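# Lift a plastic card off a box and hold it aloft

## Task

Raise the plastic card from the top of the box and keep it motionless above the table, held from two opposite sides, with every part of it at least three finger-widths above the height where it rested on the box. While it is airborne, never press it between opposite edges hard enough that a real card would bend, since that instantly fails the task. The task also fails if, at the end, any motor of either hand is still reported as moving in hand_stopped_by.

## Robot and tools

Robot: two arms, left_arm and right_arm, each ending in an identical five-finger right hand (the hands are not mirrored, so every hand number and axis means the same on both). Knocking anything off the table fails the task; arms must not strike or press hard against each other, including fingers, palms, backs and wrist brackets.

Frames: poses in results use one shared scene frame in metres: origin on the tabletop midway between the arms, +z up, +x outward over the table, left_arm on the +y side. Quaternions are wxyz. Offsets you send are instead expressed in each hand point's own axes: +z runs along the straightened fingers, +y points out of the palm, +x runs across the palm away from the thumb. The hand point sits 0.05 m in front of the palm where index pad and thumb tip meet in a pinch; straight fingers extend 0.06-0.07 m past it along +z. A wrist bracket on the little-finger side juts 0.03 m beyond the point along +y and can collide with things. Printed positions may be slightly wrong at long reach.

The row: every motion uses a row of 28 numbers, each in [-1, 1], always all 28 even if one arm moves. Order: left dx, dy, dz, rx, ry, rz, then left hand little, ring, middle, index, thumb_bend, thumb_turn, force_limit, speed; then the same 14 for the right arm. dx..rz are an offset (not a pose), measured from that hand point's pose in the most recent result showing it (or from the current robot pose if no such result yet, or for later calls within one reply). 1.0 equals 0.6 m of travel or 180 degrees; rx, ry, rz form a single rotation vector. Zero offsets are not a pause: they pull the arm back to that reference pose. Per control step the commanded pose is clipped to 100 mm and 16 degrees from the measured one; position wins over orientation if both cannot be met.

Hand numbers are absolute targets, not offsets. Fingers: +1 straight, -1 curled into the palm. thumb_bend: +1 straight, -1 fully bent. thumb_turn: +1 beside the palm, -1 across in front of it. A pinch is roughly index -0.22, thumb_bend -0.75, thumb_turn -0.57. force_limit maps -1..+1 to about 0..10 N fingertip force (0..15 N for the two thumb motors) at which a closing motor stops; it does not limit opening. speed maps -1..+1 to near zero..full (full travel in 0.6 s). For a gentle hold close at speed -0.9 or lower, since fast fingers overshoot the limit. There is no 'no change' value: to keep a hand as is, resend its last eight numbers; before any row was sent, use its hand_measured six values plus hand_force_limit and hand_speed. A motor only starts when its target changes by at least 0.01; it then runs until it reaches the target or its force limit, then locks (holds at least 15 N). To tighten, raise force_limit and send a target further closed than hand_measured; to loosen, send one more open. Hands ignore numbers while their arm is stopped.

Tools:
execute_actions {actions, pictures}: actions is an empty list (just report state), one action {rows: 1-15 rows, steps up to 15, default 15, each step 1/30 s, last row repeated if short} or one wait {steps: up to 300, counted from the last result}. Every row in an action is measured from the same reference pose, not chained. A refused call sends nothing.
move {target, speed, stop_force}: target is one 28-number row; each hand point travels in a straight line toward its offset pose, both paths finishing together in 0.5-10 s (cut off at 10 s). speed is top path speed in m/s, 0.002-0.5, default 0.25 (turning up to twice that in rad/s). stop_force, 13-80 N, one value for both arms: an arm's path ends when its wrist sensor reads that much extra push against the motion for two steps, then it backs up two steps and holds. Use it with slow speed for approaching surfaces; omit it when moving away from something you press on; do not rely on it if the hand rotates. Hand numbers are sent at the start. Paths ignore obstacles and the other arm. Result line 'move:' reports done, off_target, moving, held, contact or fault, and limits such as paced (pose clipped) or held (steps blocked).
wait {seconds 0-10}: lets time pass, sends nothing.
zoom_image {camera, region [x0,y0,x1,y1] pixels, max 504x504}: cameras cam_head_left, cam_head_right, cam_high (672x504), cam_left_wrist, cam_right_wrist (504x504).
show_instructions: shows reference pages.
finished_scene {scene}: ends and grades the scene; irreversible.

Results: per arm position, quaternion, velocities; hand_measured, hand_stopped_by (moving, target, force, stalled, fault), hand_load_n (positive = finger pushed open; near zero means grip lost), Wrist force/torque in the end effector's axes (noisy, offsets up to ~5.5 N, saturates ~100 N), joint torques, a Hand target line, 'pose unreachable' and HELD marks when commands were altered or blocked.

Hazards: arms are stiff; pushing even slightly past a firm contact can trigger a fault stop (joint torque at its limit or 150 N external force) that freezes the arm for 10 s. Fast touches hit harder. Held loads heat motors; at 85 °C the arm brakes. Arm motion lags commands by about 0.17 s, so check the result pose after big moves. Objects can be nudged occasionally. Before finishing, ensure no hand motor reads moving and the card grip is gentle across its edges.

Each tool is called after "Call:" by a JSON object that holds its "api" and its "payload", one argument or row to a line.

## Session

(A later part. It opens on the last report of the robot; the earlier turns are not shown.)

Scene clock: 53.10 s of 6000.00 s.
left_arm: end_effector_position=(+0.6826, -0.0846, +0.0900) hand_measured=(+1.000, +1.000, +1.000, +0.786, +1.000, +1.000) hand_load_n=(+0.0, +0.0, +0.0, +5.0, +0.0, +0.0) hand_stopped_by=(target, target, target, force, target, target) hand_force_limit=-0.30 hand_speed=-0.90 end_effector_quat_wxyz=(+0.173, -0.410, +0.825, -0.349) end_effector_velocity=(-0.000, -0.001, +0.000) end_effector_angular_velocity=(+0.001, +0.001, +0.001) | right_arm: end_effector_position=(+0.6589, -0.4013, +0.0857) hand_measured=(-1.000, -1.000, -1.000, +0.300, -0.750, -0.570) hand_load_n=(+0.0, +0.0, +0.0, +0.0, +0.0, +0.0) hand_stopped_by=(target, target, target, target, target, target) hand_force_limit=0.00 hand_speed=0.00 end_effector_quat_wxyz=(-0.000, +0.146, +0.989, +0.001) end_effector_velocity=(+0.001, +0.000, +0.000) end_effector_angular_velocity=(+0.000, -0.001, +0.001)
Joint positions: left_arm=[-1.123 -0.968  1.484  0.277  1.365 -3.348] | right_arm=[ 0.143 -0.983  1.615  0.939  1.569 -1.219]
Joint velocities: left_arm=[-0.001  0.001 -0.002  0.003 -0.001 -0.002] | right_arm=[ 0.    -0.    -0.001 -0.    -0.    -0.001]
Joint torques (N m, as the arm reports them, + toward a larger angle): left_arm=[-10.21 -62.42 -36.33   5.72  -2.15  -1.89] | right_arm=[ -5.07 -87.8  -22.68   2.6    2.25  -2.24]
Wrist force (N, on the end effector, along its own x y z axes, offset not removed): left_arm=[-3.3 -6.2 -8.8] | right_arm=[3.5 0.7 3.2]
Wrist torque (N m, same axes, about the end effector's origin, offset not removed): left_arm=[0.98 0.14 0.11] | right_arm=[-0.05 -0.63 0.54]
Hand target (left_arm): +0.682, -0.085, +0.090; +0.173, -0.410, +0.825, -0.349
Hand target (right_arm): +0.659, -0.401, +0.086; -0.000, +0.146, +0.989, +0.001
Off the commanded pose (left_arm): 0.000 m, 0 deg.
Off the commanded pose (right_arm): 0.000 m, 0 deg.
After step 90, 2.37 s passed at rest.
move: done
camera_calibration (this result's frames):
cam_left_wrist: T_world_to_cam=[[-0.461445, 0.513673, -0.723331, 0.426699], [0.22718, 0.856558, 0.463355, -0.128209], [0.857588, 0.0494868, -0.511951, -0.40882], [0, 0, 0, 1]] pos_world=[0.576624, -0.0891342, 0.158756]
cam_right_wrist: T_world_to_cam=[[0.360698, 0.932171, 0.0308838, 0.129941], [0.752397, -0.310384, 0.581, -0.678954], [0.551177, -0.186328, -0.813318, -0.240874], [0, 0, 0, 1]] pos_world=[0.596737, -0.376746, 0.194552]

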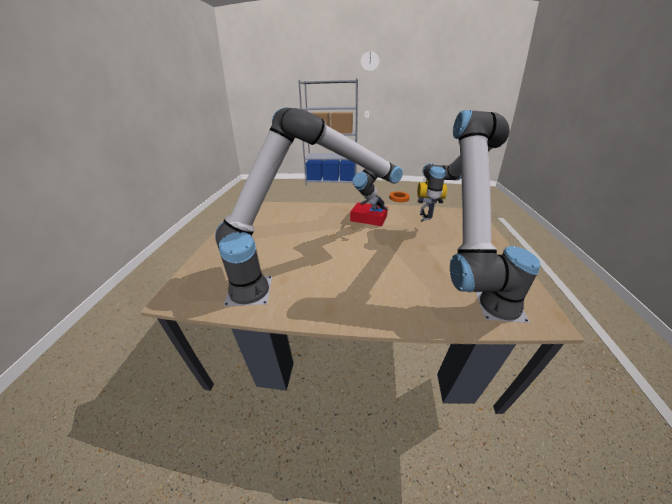

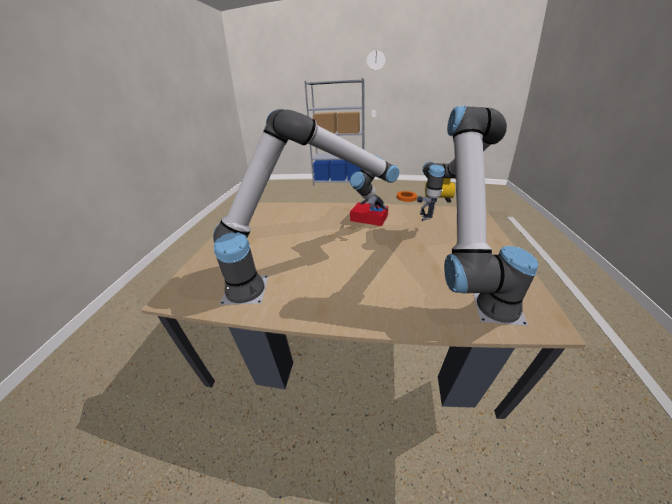

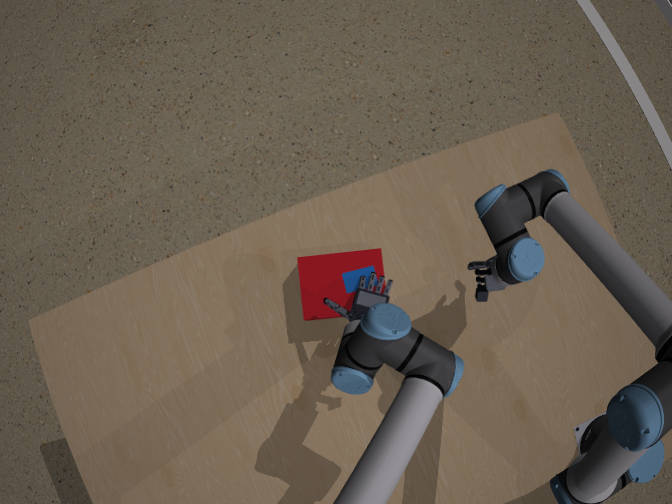

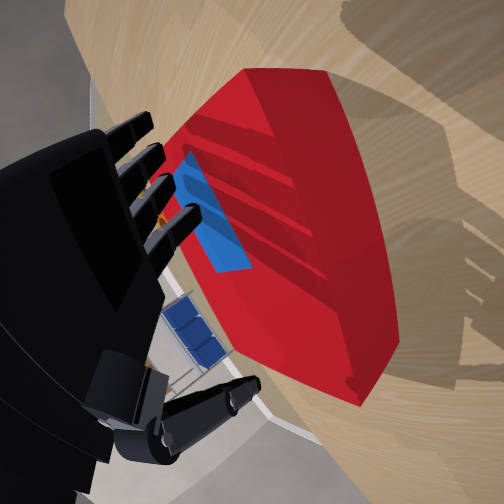

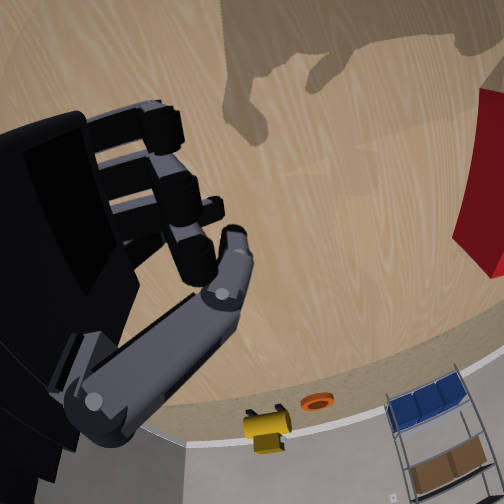

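Call:
{"api": "move", "payload": {
  "target": [0.072,-0.0188,0.0193,0,0,0,1,1,1,0.3,1,1,-0.3,-0.9, 0,0,0,0,0,0,-1,-1,-1,0.3,-0.75,-0.57,0,0],
  "speed": 0.05
}}

Call:
{"api": "move", "payload": {
  "target": [0,-0.02,-0.02,0,0,0,1,1,1,0.3,1,1,-0.3,-0.9, 0,0,0,0,0,0,-1,-1,-1,0.3,-0.75,-0.57,0,0],
  "speed": 0.06
}}

Call:
{"api": "move", "payload": {
  "target": [-0.45,0,-0.25,0,0,0,1,1,1,0.3,1,1,-0.3,-0.9, 0.02,0.27,0.002,0,0,0,-1,-1,-1,0.3,-0.75,-0.57,0,0],
  "speed": 0.25
}}

Scene clock: 63.53 s of 6000.00 s.
left_arm: end_effector_position=(+0.6694, -0.1286, +0.0901) hand_measured=(+1.000, +1.000, +1.000, +0.786, +1.000, +1.000) hand_load_n=(+0.0, +0.0, +0.0, +5.0, +0.0, +0.0) hand_stopped_by=(target, target, target, force, target, target) hand_force_limit=-0.30 hand_speed=-0.90 end_effector_quat_wxyz=(+0.173, -0.410, +0.825, -0.349) end_effector_velocity=(-0.001, -0.002, -0.000) end_effector_angular_velocity=(+0.000, +0.000, +0.000) | right_arm: end_effector_position=(+0.6589, -0.4013, +0.0857) hand_measured=(-1.000, -1.000, -1.000, +0.300, -0.750, -0.570) hand_load_n=(+0.0, +0.0, +0.0, +0.0, +0.0, +0.0) hand_stopped_by=(target, target, target, target, target, target) hand_force_limit=0.00 hand_speed=0.00 end_effector_quat_wxyz=(-0.000, +0.146, +0.989, +0.001) end_effector_velocity=(-0.000, -0.000, -0.000) end_effector_angular_velocity=(-0.000, +0.001, -0.000)
Joint positions: left_arm=[-1.17  -0.937  1.432  0.305  1.332 -3.382] | right_arm=[ 0.143 -0.983  1.615  0.939  1.569 -1.219]
Joint velocities: left_arm=[-0.002  0.001 -0.002  0.001 -0.001 -0.001] | right_arm=[-0.     0.     0.     0.001  0.    -0.   ]
Joint torques (N m, as the arm reports them, + toward a larger angle): left_arm=[-10.59 -62.03 -37.32   5.35  -1.59  -1.85] | right_arm=[ -4.3  -89.53 -22.45   2.6    2.15  -2.33]
Wrist force (N, on the end effector, along its own x y z axes, offset not removed): left_arm=[-5.4 -10.6 -9.3] | right_arm=[1.8 -1.9 0.9]
Wrist torque (N m, same axes, about the end effector's origin, offset not removed): left_arm=[0.49 0.58 -0.20] | right_arm=[-0.26 -0.36 0.36]
Hand target (left_arm): +0.669, -0.129, +0.090; +0.173, -0.410, +0.825, -0.349
Hand target (right_arm): +0.659, -0.401, +0.086; -0.000, +0.146, +0.989, +0.001
Off the commanded pose (left_arm): 0.000 m, 0 deg.
Off the commanded pose (right_arm): 0.000 m, 0 deg.
After step 90, 6.10 s passed at rest.
move: done
camera_calibration (this result's frames):
cam_left_wrist: T_world_to_cam=[[-0.46152, 0.513582, -0.723348, 0.443292], [0.227238, 0.856616, 0.463218, -0.0875339], [0.857533, 0.049412, -0.512051, -0.395269], [0, 0, 0, 1]] pos_world=[0.563435, -0.133153, 0.158804]
cam_right_wrist: T_world_to_cam=[[0.360697, 0.932171, 0.0308838, 0.129941], [0.752397, -0.310384, 0.581, -0.678954], [0.551177, -0.186328, -0.813318, -0.240874], [0, 0, 0, 1]] pos_world=[0.596737, -0.376746, 0.194552]

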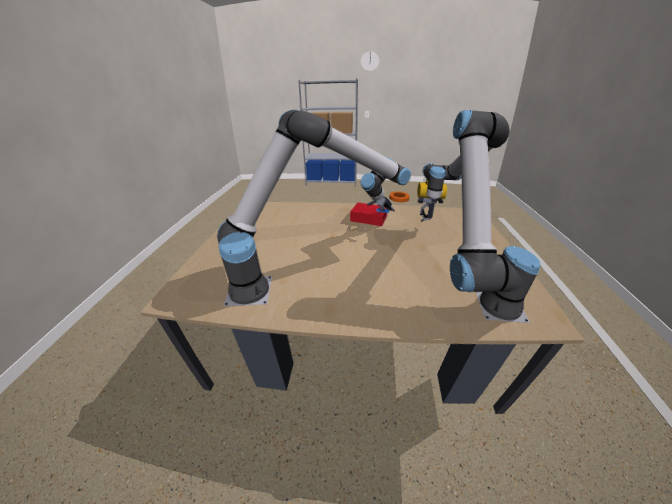

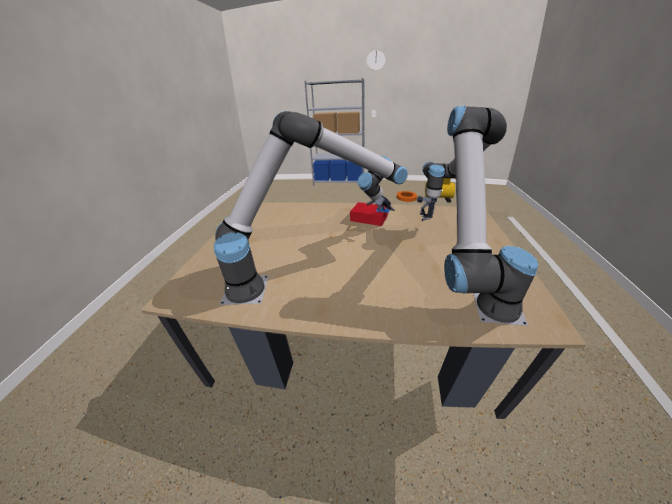

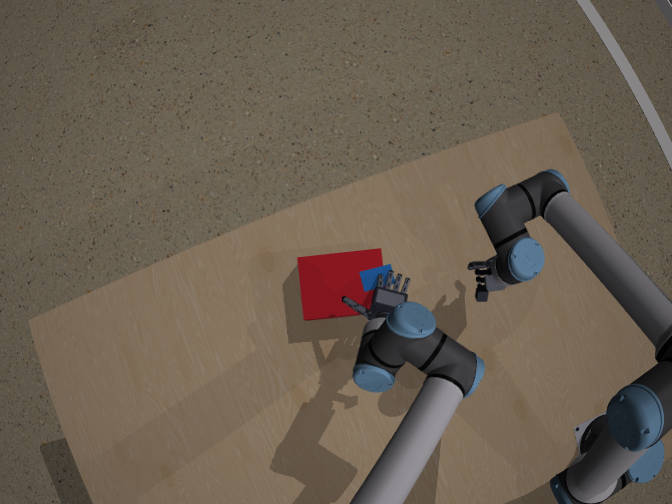

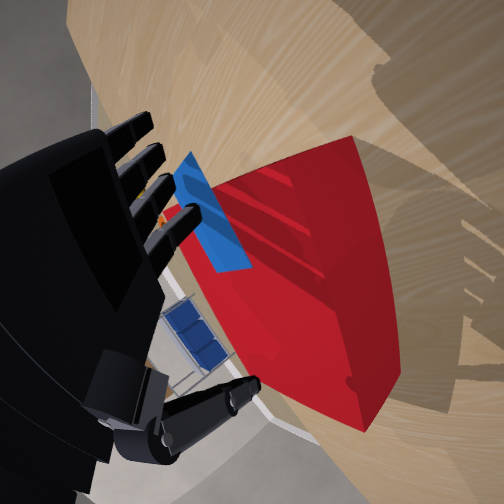

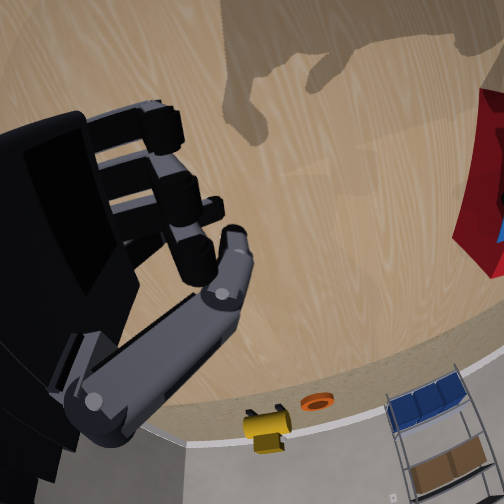

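Scene clock: 64.33 s of 6000.00 s.
left_arm: end_effector_position=(+0.6692, -0.1285, +0.1068) hand_measured=(+1.000, +1.000, +1.000, +0.784, +1.000, +1.000) hand_load_n=(+0.0, +0.0, +0.0, +0.0, +0.0, +0.0) hand_stopped_by=(target, target, target, force, target, target) hand_force_limit=-0.30 hand_speed=-0.90 end_effector_quat_wxyz=(+0.173, -0.410, +0.825, -0.349) end_effector_velocity=(+0.001, +0.001, +0.002) end_effector_angular_velocity=(-0.000, -0.000, +0.001) | right_arm: end_effector_position=(+0.6589, -0.4013, +0.0857) hand_measured=(-1.000, -1.000, -1.000, +0.300, -0.750, -0.570) hand_load_n=(+0.0, +0.0, +0.0, +0.0, +0.0, +0.0) hand_stopped_by=(target, target, target, target, target, target) hand_force_limit=0.00 hand_speed=0.00 end_effector_quat_wxyz=(-0.000, +0.146, +0.989, +0.001) end_effector_velocity=(+0.000, +0.000, -0.000) end_effector_angular_velocity=(+0.000, +0.000, +0.000)
Joint positions: left_arm=[-1.17  -0.95   1.422  0.329  1.332 -3.382] | right_arm=[ 0.143 -0.983  1.615  0.939  1.569 -1.219]
Joint velocities: left_arm=[ 0.001 -0.002 -0.002  0.003  0.    -0.   ] | right_arm=[ 0.  0. -0.  0. -0. -0.]
Joint torques (N m, as the arm reports them, + toward a larger angle): left_arm=[  -4.8  -106.24  -43.23    4.86   -0.8    -0.4 ] | right_arm=[ -4.95 -89.33 -22.52   2.34   2.42  -2.3 ]
Wrist force (N, on the end effector, along its own x y z axes, offset not removed): left_arm=[-1.2 2.7 1.8] | right_arm=[2.1 0.6 3.9]
Wrist torque (N m, same axes, about the end effector's origin, offset not removed): left_arm=[0.52 0.06 0.25] | right_arm=[-0.14 -0.50 0.51]
Hand target (left_arm): +0.669, -0.128, +0.107; +0.173, -0.410, +0.825, -0.349
Hand target (right_arm): +0.659, -0.401, +0.086; -0.000, +0.146, +0.989, +0.001
Off the commanded pose (left_arm): 0.000 m, 0 deg.
Off the commanded pose (right_arm): 0.000 m, 0 deg.
move: done
camera_calibration (this result's frames):
cam_left_wrist: T_world_to_cam=[[-0.461521, 0.513581, -0.723348, 0.45524], [0.227238, 0.856617, 0.463217, -0.0953653], [0.857532, 0.0494126, -0.512052, -0.386595], [0, 0, 0, 1]] pos_world=[0.563291, -0.133008, 0.175515]
cam_right_wrist: T_world_to_cam=[[0.360697, 0.932171, 0.0308837, 0.129942], [0.752397, -0.310384, 0.581, -0.678954], [0.551177, -0.186328, -0.813318, -0.240874], [0, 0, 0, 1]] pos_world=[0.596737, -0.376746, 0.194552]

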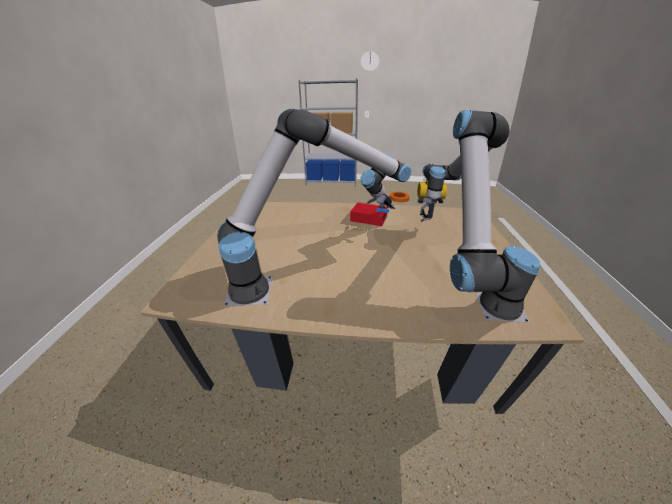

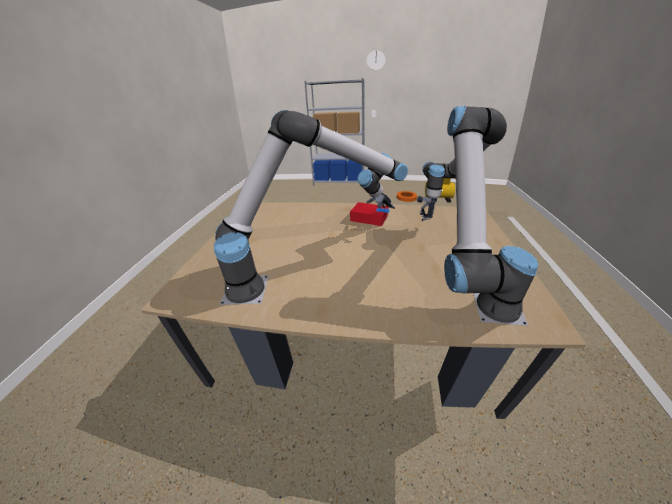

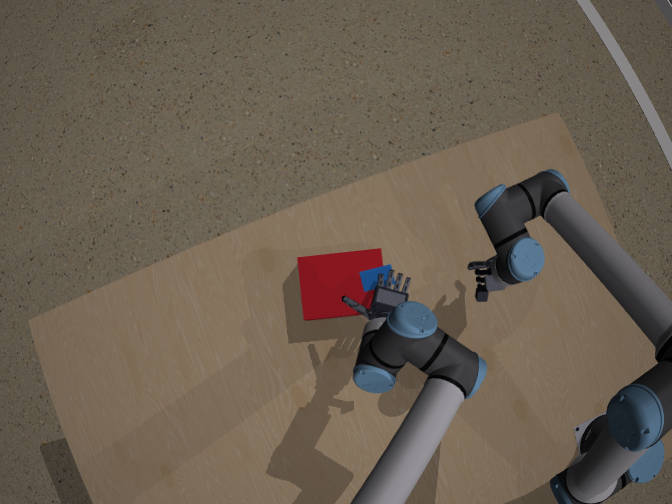

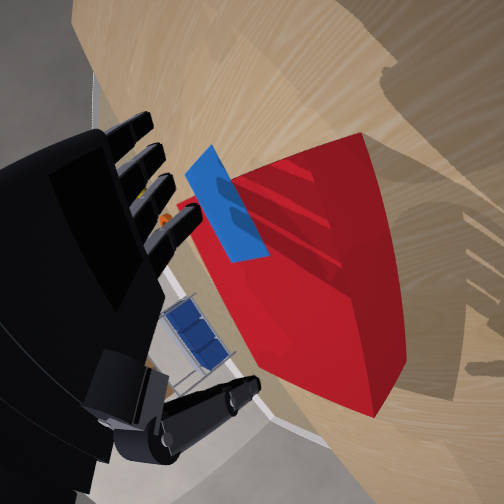

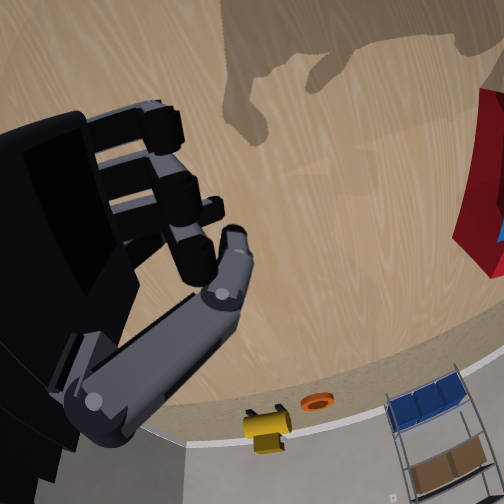

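Scene clock: 66.20 s of 6000.00 s.
left_arm: end_effector_position=(+0.7470, +0.1517, +0.2112) hand_measured=(+1.000, +1.000, +1.000, +0.784, +1.000, +1.000) hand_load_n=(+0.0, +0.0, +0.0, +0.0, +0.0, +0.0) hand_stopped_by=(target, target, target, force, target, target) hand_force_limit=-0.30 hand_speed=-0.90 end_effector_quat_wxyz=(+0.173, -0.410, +0.825, -0.348) end_effector_velocity=(+0.001, +0.002, +0.001) end_effector_angular_velocity=(+0.000, +0.000, +0.000) | right_arm: end_effector_position=(+0.6941, -0.2428, +0.0847) hand_measured=(-1.000, -1.000, -1.000, +0.300, -0.750, -0.570) hand_load_n=(+0.0, +0.0, +0.0, +0.0, +0.0, +0.0) hand_stopped_by=(target, target, target, target, target, target) hand_force_limit=0.00 hand_speed=0.00 end_effector_quat_wxyz=(-0.001, +0.146, +0.989, +0.001) end_effector_velocity=(+0.001, +0.001, +0.001) end_effector_angular_velocity=(-0.001, -0.001, -0.000)
Joint positions: left_arm=[-0.829 -1.166  1.556  0.382  1.573 -3.139] | right_arm=[ 0.35  -0.849  1.379  1.041  1.569 -1.012]
Joint velocities: left_arm=[ 0.003 -0.001 -0.001  0.001  0.002  0.002] | right_arm=[ 0.001  0.001 -0.003  0.001  0.001  0.001]
Joint torques (N m, as the arm reports them, + toward a larger angle): left_arm=[ 15.78 -89.71 -44.61   4.41   1.43   2.63] | right_arm=[ 15.75 -85.53 -39.78   6.26   3.41   1.71]
Wrist force (N, on the end effector, along its own x y z axes, offset not removed): left_arm=[-0.3 0.8 -2.0] | right_arm=[3.1 -0.2 1.8]
Wrist torque (N m, same axes, about the end effector's origin, offset not removed): left_arm=[0.39 0.06 0.08] | right_arm=[-0.09 -0.53 0.44]
Hand target (left_arm): +0.747, +0.152, +0.211; +0.173, -0.410, +0.825, -0.348
Hand target (right_arm): +0.694, -0.243, +0.085; -0.001, +0.146, +0.989, +0.001
Off the commanded pose (left_arm): 0.000 m, 0 deg.
Off the commanded pose (right_arm): 0.000 m, 0 deg.
move: done
camera_calibration (this result's frames):
cam_left_wrist: T_world_to_cam=[[-0.46101, 0.514309, -0.723157, 0.422244], [0.226875, 0.856148, 0.464261, -0.40135], [0.857903, 0.0499628, -0.511377, -0.414181], [0, 0, 0, 1]] pos_world=[0.641043, 0.147145, 0.279877]
cam_right_wrist: T_world_to_cam=[[0.36071, 0.932164, 0.030948, -0.0304264], [0.752551, -0.310488, 0.580744, -0.655718], [0.550958, -0.18619, -0.813498, -0.231391], [0, 0, 0, 1]] pos_world=[0.631923, -0.218313, 0.193509]

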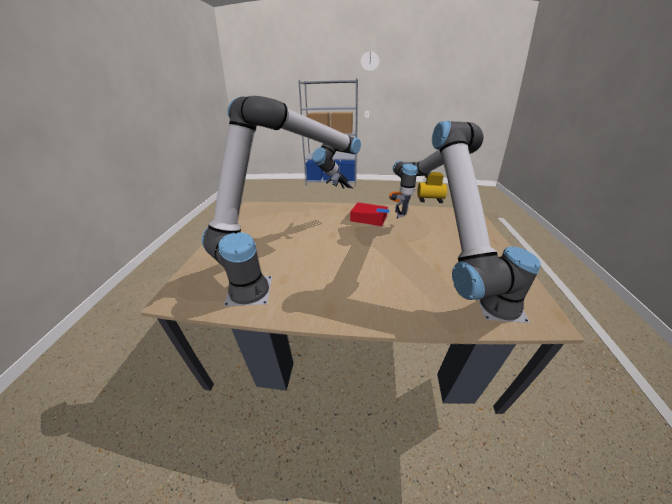

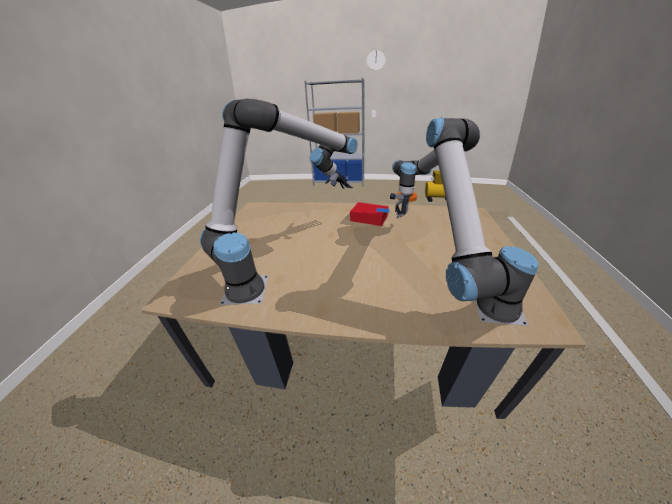

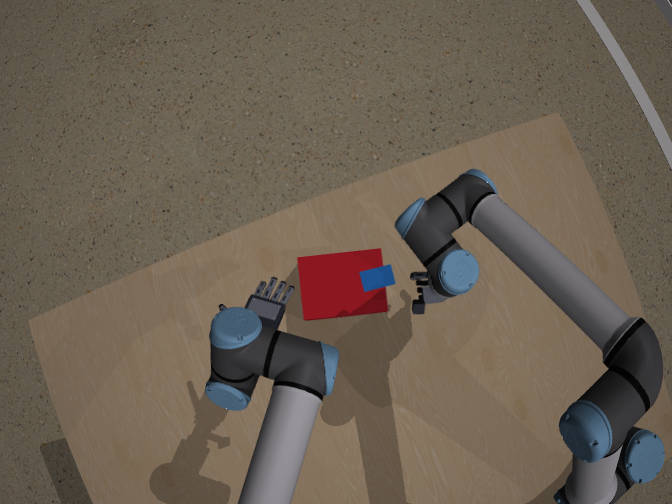

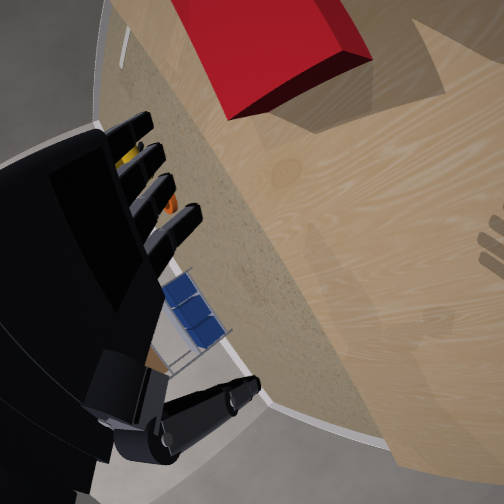

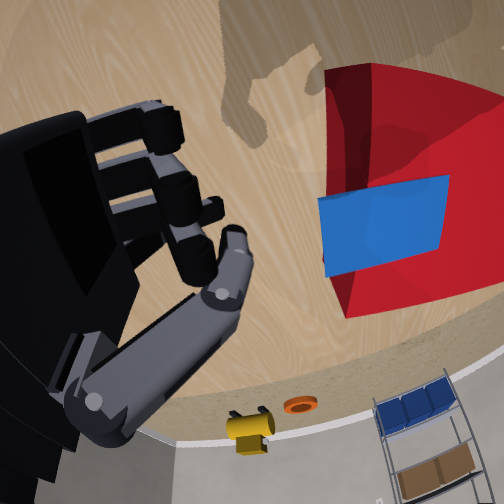

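Call:
{"api": "move", "payload": {
  "target": [0,0,0,0,0,0,1,1,1,0.3,1,1,-0.3,-0.9, -0.005,0.096,0.005,0,0,0,-1,-1,-1,0.3,-0.75,-0.57,0,-0.85],
  "speed": 0.06
}}

Scene clock: 72.63 s of 6000.00 s.
left_arm: end_effector_position=(+0.7470, +0.1517, +0.2113) hand_measured=(+1.000, +1.000, +1.000, +0.784, +1.000, +1.000) hand_load_n=(+0.0, +0.0, +0.0, +0.0, +0.0, +0.0) hand_stopped_by=(target, target, target, force, target, target) hand_force_limit=-0.30 hand_speed=-0.90 end_effector_quat_wxyz=(+0.173, -0.410, +0.825, -0.348) end_effector_velocity=(-0.000, +0.000, -0.000) end_effector_angular_velocity=(+0.001, +0.001, +0.000) | right_arm: end_effector_position=(+0.7134, -0.1888, +0.0817) hand_measured=(-1.000, -1.000, -1.000, +0.300, -0.750, -0.570) hand_load_n=(+0.0, +0.0, +0.0, +0.0, +0.0, +0.0) hand_stopped_by=(target, target, target, target, target, target) hand_force_limit=0.00 hand_speed=-0.85 end_effector_quat_wxyz=(-0.001, +0.146, +0.989, +0.001) end_effector_velocity=(+0.001, +0.002, -0.001) end_effector_angular_velocity=(-0.000, +0.000, +0.000)
Joint positions: left_arm=[-0.829 -1.166  1.556  0.382  1.573 -3.139] | right_arm=[ 0.407 -0.781  1.26   1.092  1.569 -0.955]
Joint velocities: left_arm=[ 0.     0.    -0.     0.001  0.     0.   ] | right_arm=[ 0.002  0.003 -0.005  0.002  0.     0.002]
Joint torques (N m, as the arm reports them, + toward a larger angle): left_arm=[-12.02 -59.85 -28.42  -1.66  -2.47  -1.64] | right_arm=[ 13.49 -91.05 -40.45   6.54  -2.37   1.87]
Wrist force (N, on the end effector, along its own x y z axes, offset not removed): left_arm=[-4.7 1.2 -0.6] | right_arm=[0.7 -0.3 2.1]
Wrist torque (N m, same axes, about the end effector's origin, offset not removed): left_arm=[0.38 0.77 -0.05] | right_arm=[-0.09 -0.15 0.35]
Hand target (left_arm): +0.747, +0.152, +0.211; +0.173, -0.410, +0.825, -0.348
Hand target (right_arm): +0.714, -0.189, +0.082; -0.001, +0.146, +0.989, +0.001
Off the commanded pose (left_arm): 0.000 m, 0 deg.
Off the commanded pose (right_arm): 0.000 m, 0 deg.
After step 90, 2.07 s passed at rest.
move: done
camera_calibration (this result's frames):
cam_left_wrist: T_world_to_cam=[[-0.460953, 0.514267, -0.723224, 0.422313], [0.226839, 0.856176, 0.464228, -0.401364], [0.857943, 0.0499319, -0.511312, -0.414181], [0, 0, 0, 1]] pos_world=[0.641055, 0.147137, 0.279976]
cam_right_wrist: T_world_to_cam=[[0.360712, 0.932162, 0.0309954, -0.087721], [0.752596, -0.310535, 0.580662, -0.651846], [0.550896, -0.186125, -0.813555, -0.234328], [0, 0, 0, 1]] pos_world=[0.651309, -0.164265, 0.190582]

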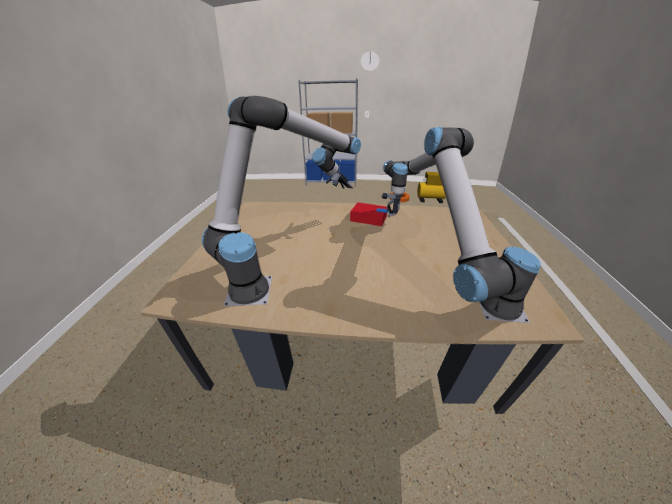

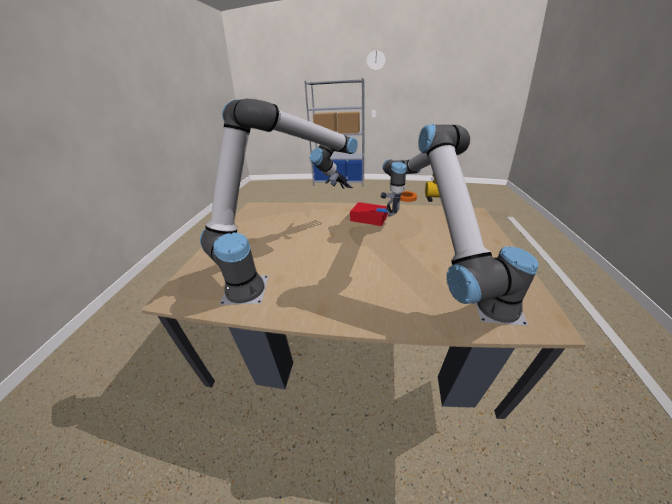

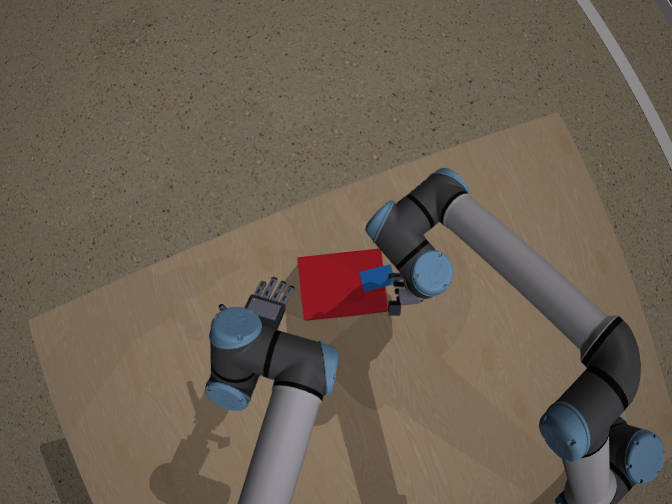

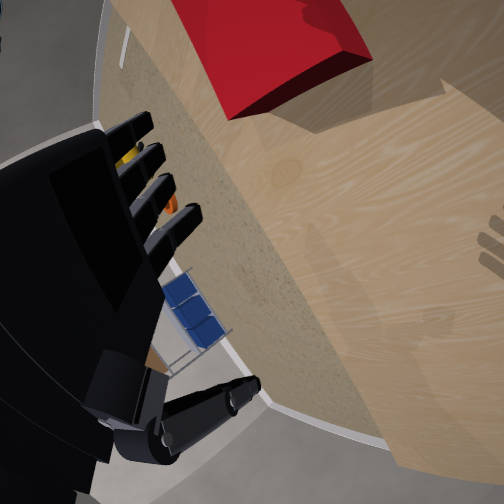

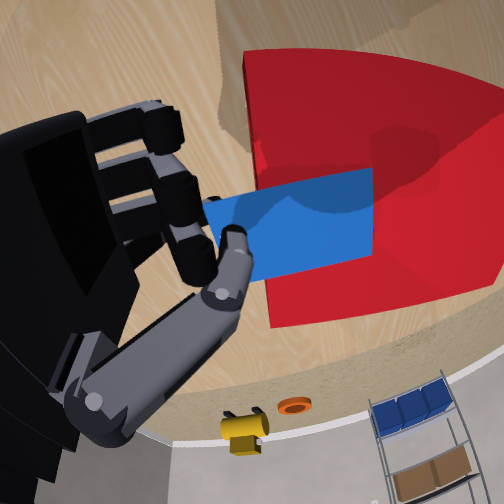

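Call:
{"api": "move", "payload": {
  "target": [0,0,0,0,0,0,1,1,1,0.3,1,1,-0.3,-0.9, 0,0,0.005,0,0,0,-1,-1,-1,-0.4,-0.75,-0.57,0.2,-0.88],
  "speed": 0.04
}}

Call:
{"api": "move", "payload": {
  "target": [0,0,0,0,0,0,1,1,1,0.3,1,1,-0.3,-0.9, 0,0,-0.18,0,0,0,-1,-1,-1,-0.4,-0.75,-0.57,0.2,-0.88],
  "speed": 0.1
}}

Scene clock: 81.33 s of 6000.00 s.
left_arm: end_effector_position=(+0.7470, +0.1517, +0.2113) hand_measured=(+1.000, +1.000, +1.000, +0.784, +1.000, +1.000) hand_load_n=(+0.0, +0.0, +0.0, +0.0, +0.0, +0.0) hand_stopped_by=(target, target, target, force, target, target) hand_force_limit=-0.30 hand_speed=-0.90 end_effector_quat_wxyz=(+0.173, -0.410, +0.825, -0.348) end_effector_velocity=(+0.001, +0.001, +0.000) end_effector_angular_velocity=(-0.001, -0.001, +0.001) | right_arm: end_effector_position=(+0.7134, -0.1888, +0.0787) hand_measured=(-1.000, -1.000, -1.000, -0.218, -0.750, -0.570) hand_load_n=(+0.0, +0.0, +0.0, +6.0, +0.5, +0.0) hand_stopped_by=(target, target, target, force, target, target) hand_force_limit=0.20 hand_speed=-0.88 end_effector_quat_wxyz=(-0.001, +0.146, +0.989, +0.001) end_effector_velocity=(+0.000, -0.000, +0.000) end_effector_angular_velocity=(-0.000, -0.000, +0.001)
Joint positions: left_arm=[-0.829 -1.166  1.556  0.382  1.573 -3.139] | right_arm=[ 0.407 -0.779  1.262  1.088  1.569 -0.955]
Joint velocities: left_arm=[ 0.001 -0.    -0.    -0.001  0.    -0.   ] | right_arm=[-0.    -0.    -0.     0.     0.001 -0.001]
Joint torques (N m, as the arm reports them, + toward a larger angle): left_arm=[ -7.65 -91.97 -45.09   4.47  -2.2   -1.28] | right_arm=[-17.55 -91.79 -25.5    2.02  -3.97  -2.31]
Wrist force (N, on the end effector, along its own x y z axes, offset not removed): left_arm=[-2.1 -0.6 1.1] | right_arm=[-0.4 3.3 1.8]
Wrist torque (N m, same axes, about the end effector's origin, offset not removed): left_arm=[-0.08 0.17 -0.01] | right_arm=[0.47 0.04 0.48]
Hand target (left_arm): +0.747, +0.152, +0.211; +0.173, -0.410, +0.825, -0.348
Hand target (right_arm): +0.713, -0.189, +0.079; -0.001, +0.146, +0.989, +0.001
Off the commanded pose (left_arm): 0.000 m, 0 deg.
Off the commanded pose (right_arm): 0.000 m, 0 deg.
After step 90, 2.83 s passed at rest.
move: done
camera_calibration (this result's frames):
cam_left_wrist: T_world_to_cam=[[-0.460953, 0.514266, -0.723224, 0.422314], [0.226838, 0.856176, 0.464228, -0.401362], [0.857943, 0.0499325, -0.511312, -0.41418], [0, 0, 0, 1]] pos_world=[0.641055, 0.147136, 0.279976]
cam_right_wrist: T_world_to_cam=[[0.360712, 0.932162, 0.0309954, -0.0876307], [0.752596, -0.310535, 0.580661, -0.650103], [0.550895, -0.186125, -0.813555, -0.236769], [0, 0, 0, 1]] pos_world=[0.65131, -0.164262, 0.187581]

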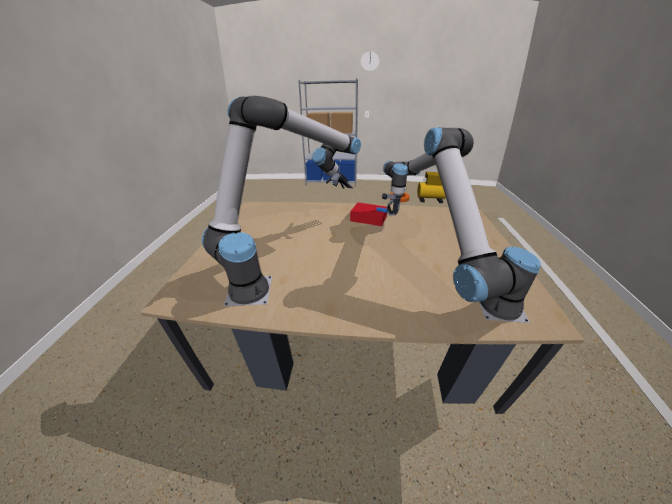

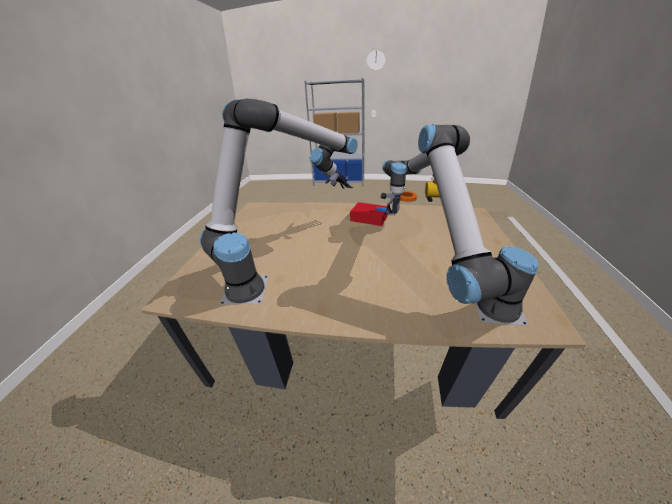

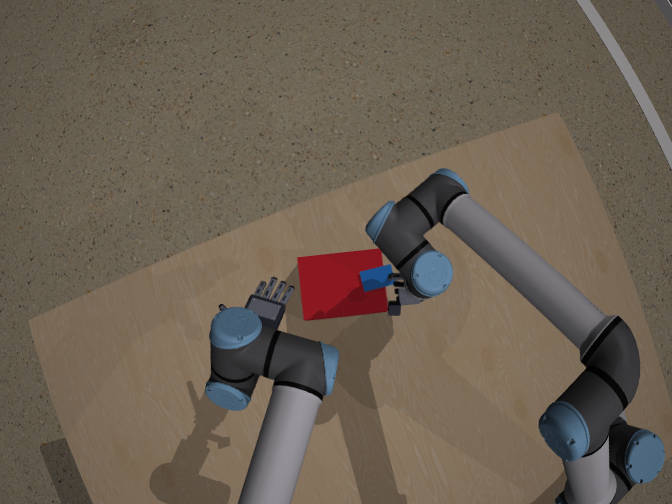

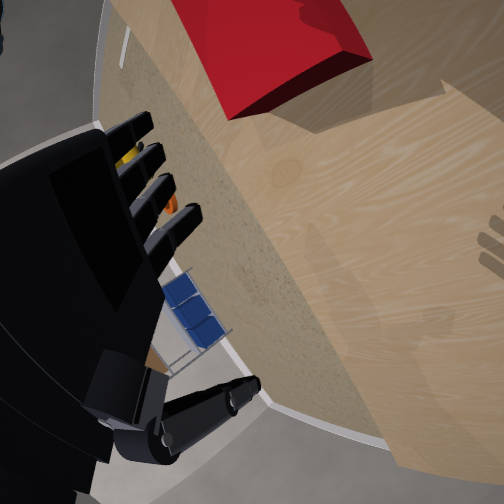

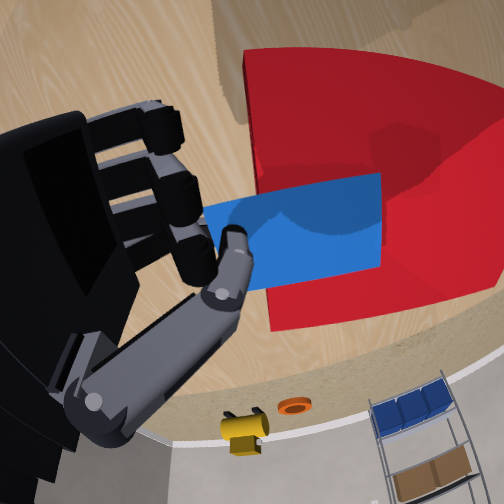

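Scene clock: 82.87 s of 6000.00 s.
left_arm: end_effector_position=(+0.7470, +0.1517, +0.2113) hand_measured=(+1.000, +1.000, +1.000, +0.784, +1.000, +1.000) hand_load_n=(+0.0, +0.0, +0.0, +0.0, +0.0, +0.0) hand_stopped_by=(target, target, target, force, target, target) hand_force_limit=-0.30 hand_speed=-0.90 end_effector_quat_wxyz=(+0.173, -0.410, +0.825, -0.348) end_effector_velocity=(+0.000, -0.000, -0.000) end_effector_angular_velocity=(-0.000, -0.001, -0.000) | right_arm: end_effector_position=(+0.7134, -0.1889, +0.1865) hand_measured=(-1.000, -1.000, -1.000, -0.218, -0.750, -0.570) hand_load_n=(+0.0, +0.0, +0.0, +6.0, +0.5, +0.0) hand_stopped_by=(target, target, target, force, target, target) hand_force_limit=0.20 hand_speed=-0.88 end_effector_quat_wxyz=(-0.001, +0.146, +0.989, +0.001) end_effector_velocity=(+0.000, +0.000, +0.003) end_effector_angular_velocity=(+0.000, -0.001, +0.000)
Joint positions: left_arm=[-0.829 -1.166  1.556  0.382  1.573 -3.139] | right_arm=[ 0.407 -0.854  1.191  1.234  1.569 -0.955]
Joint velocities: left_arm=[-0.     0.     0.    -0.001 -0.    -0.   ] | right_arm=[-0.    -0.002 -0.003  0.004  0.    -0.   ]
Joint torques (N m, as the arm reports them, + toward a larger angle): left_arm=[ -8.26 -90.49 -44.59   4.35  -2.18  -1.38] | right_arm=[ -17.31 -117.46  -42.91    6.15   -3.22   -2.44]
Wrist force (N, on the end effector, along its own x y z axes, offset not removed): left_arm=[-3.7 -2.0 -0.6] | right_arm=[2.0 -0.4 1.7]
Wrist torque (N m, same axes, about the end effector's origin, offset not removed): left_arm=[-0.19 0.48 -0.01] | right_arm=[-0.13 -0.38 0.33]
Hand target (left_arm): +0.747, +0.152, +0.211; +0.173, -0.410, +0.825, -0.348
Hand target (right_arm): +0.713, -0.189, +0.187; -0.001, +0.146, +0.989, +0.001
Off the commanded pose (left_arm): 0.000 m, 0 deg.
Off the commanded pose (right_arm): 0.000 m, 0 deg.
move: done
camera_calibration (this result's frames):
cam_left_wrist: T_world_to_cam=[[-0.460953, 0.514266, -0.723224, 0.422314], [0.226838, 0.856176, 0.464228, -0.401363], [0.857943, 0.0499326, -0.511312, -0.41418], [0, 0, 0, 1]] pos_world=[0.641055, 0.147136, 0.279976]
cam_right_wrist: T_world_to_cam=[[0.360713, 0.932161, 0.0310244, -0.0908764], [0.752599, -0.310555, 0.580647, -0.712651], [0.550891, -0.186098, -0.813564, -0.149109], [0, 0, 0, 1]] pos_world=[0.651263, -0.164354, 0.295308]

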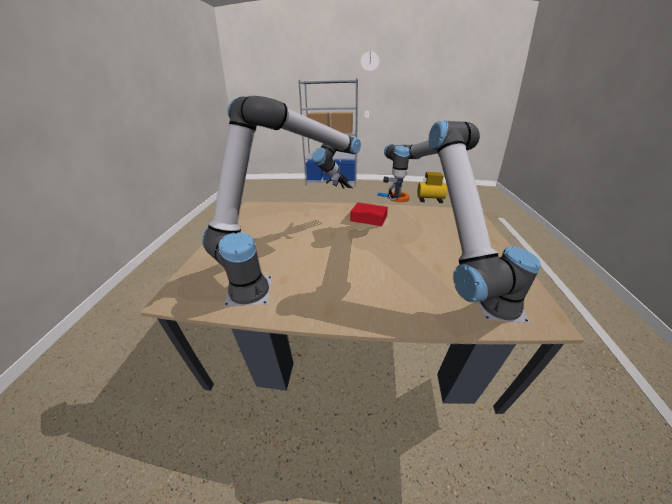

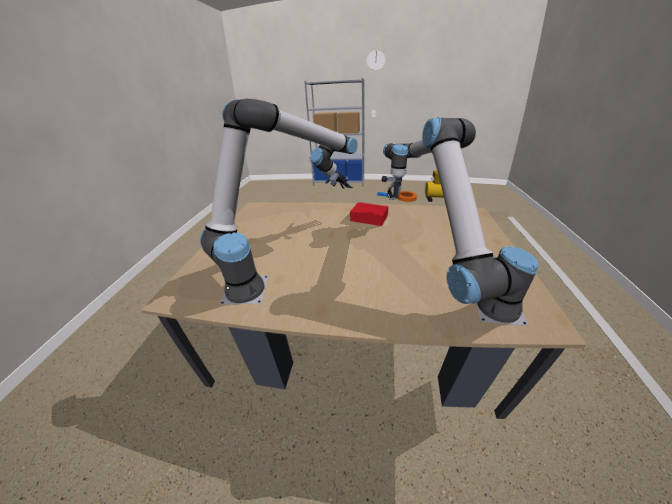

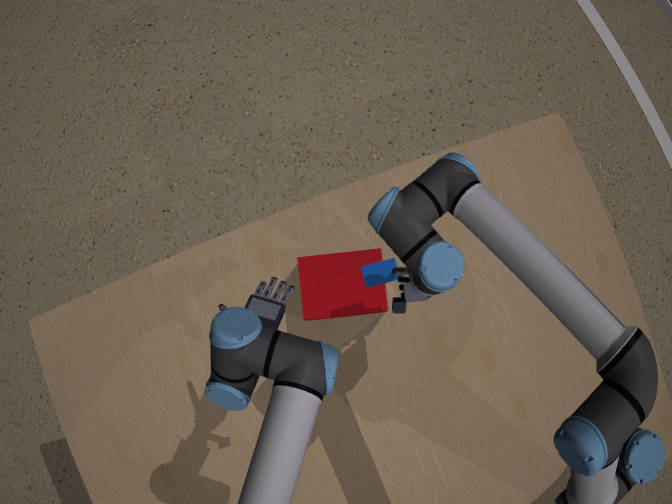

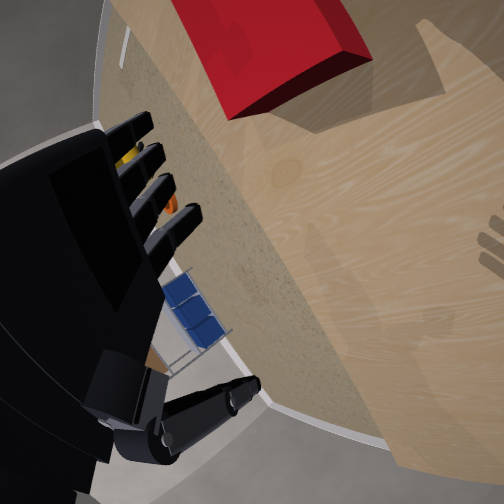

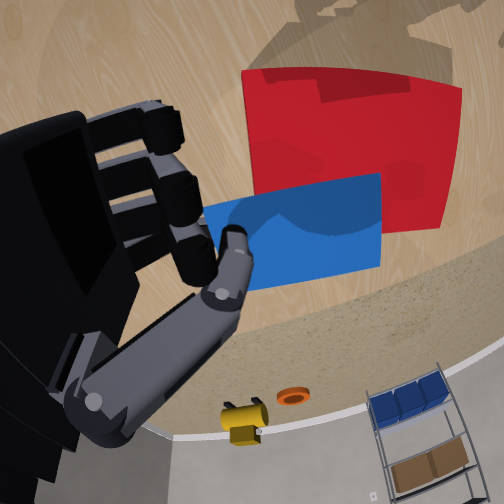

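Call:
{"api": "finished_scene", "payload": {
  "scene": 2
}}

The scene is finished: the task was done.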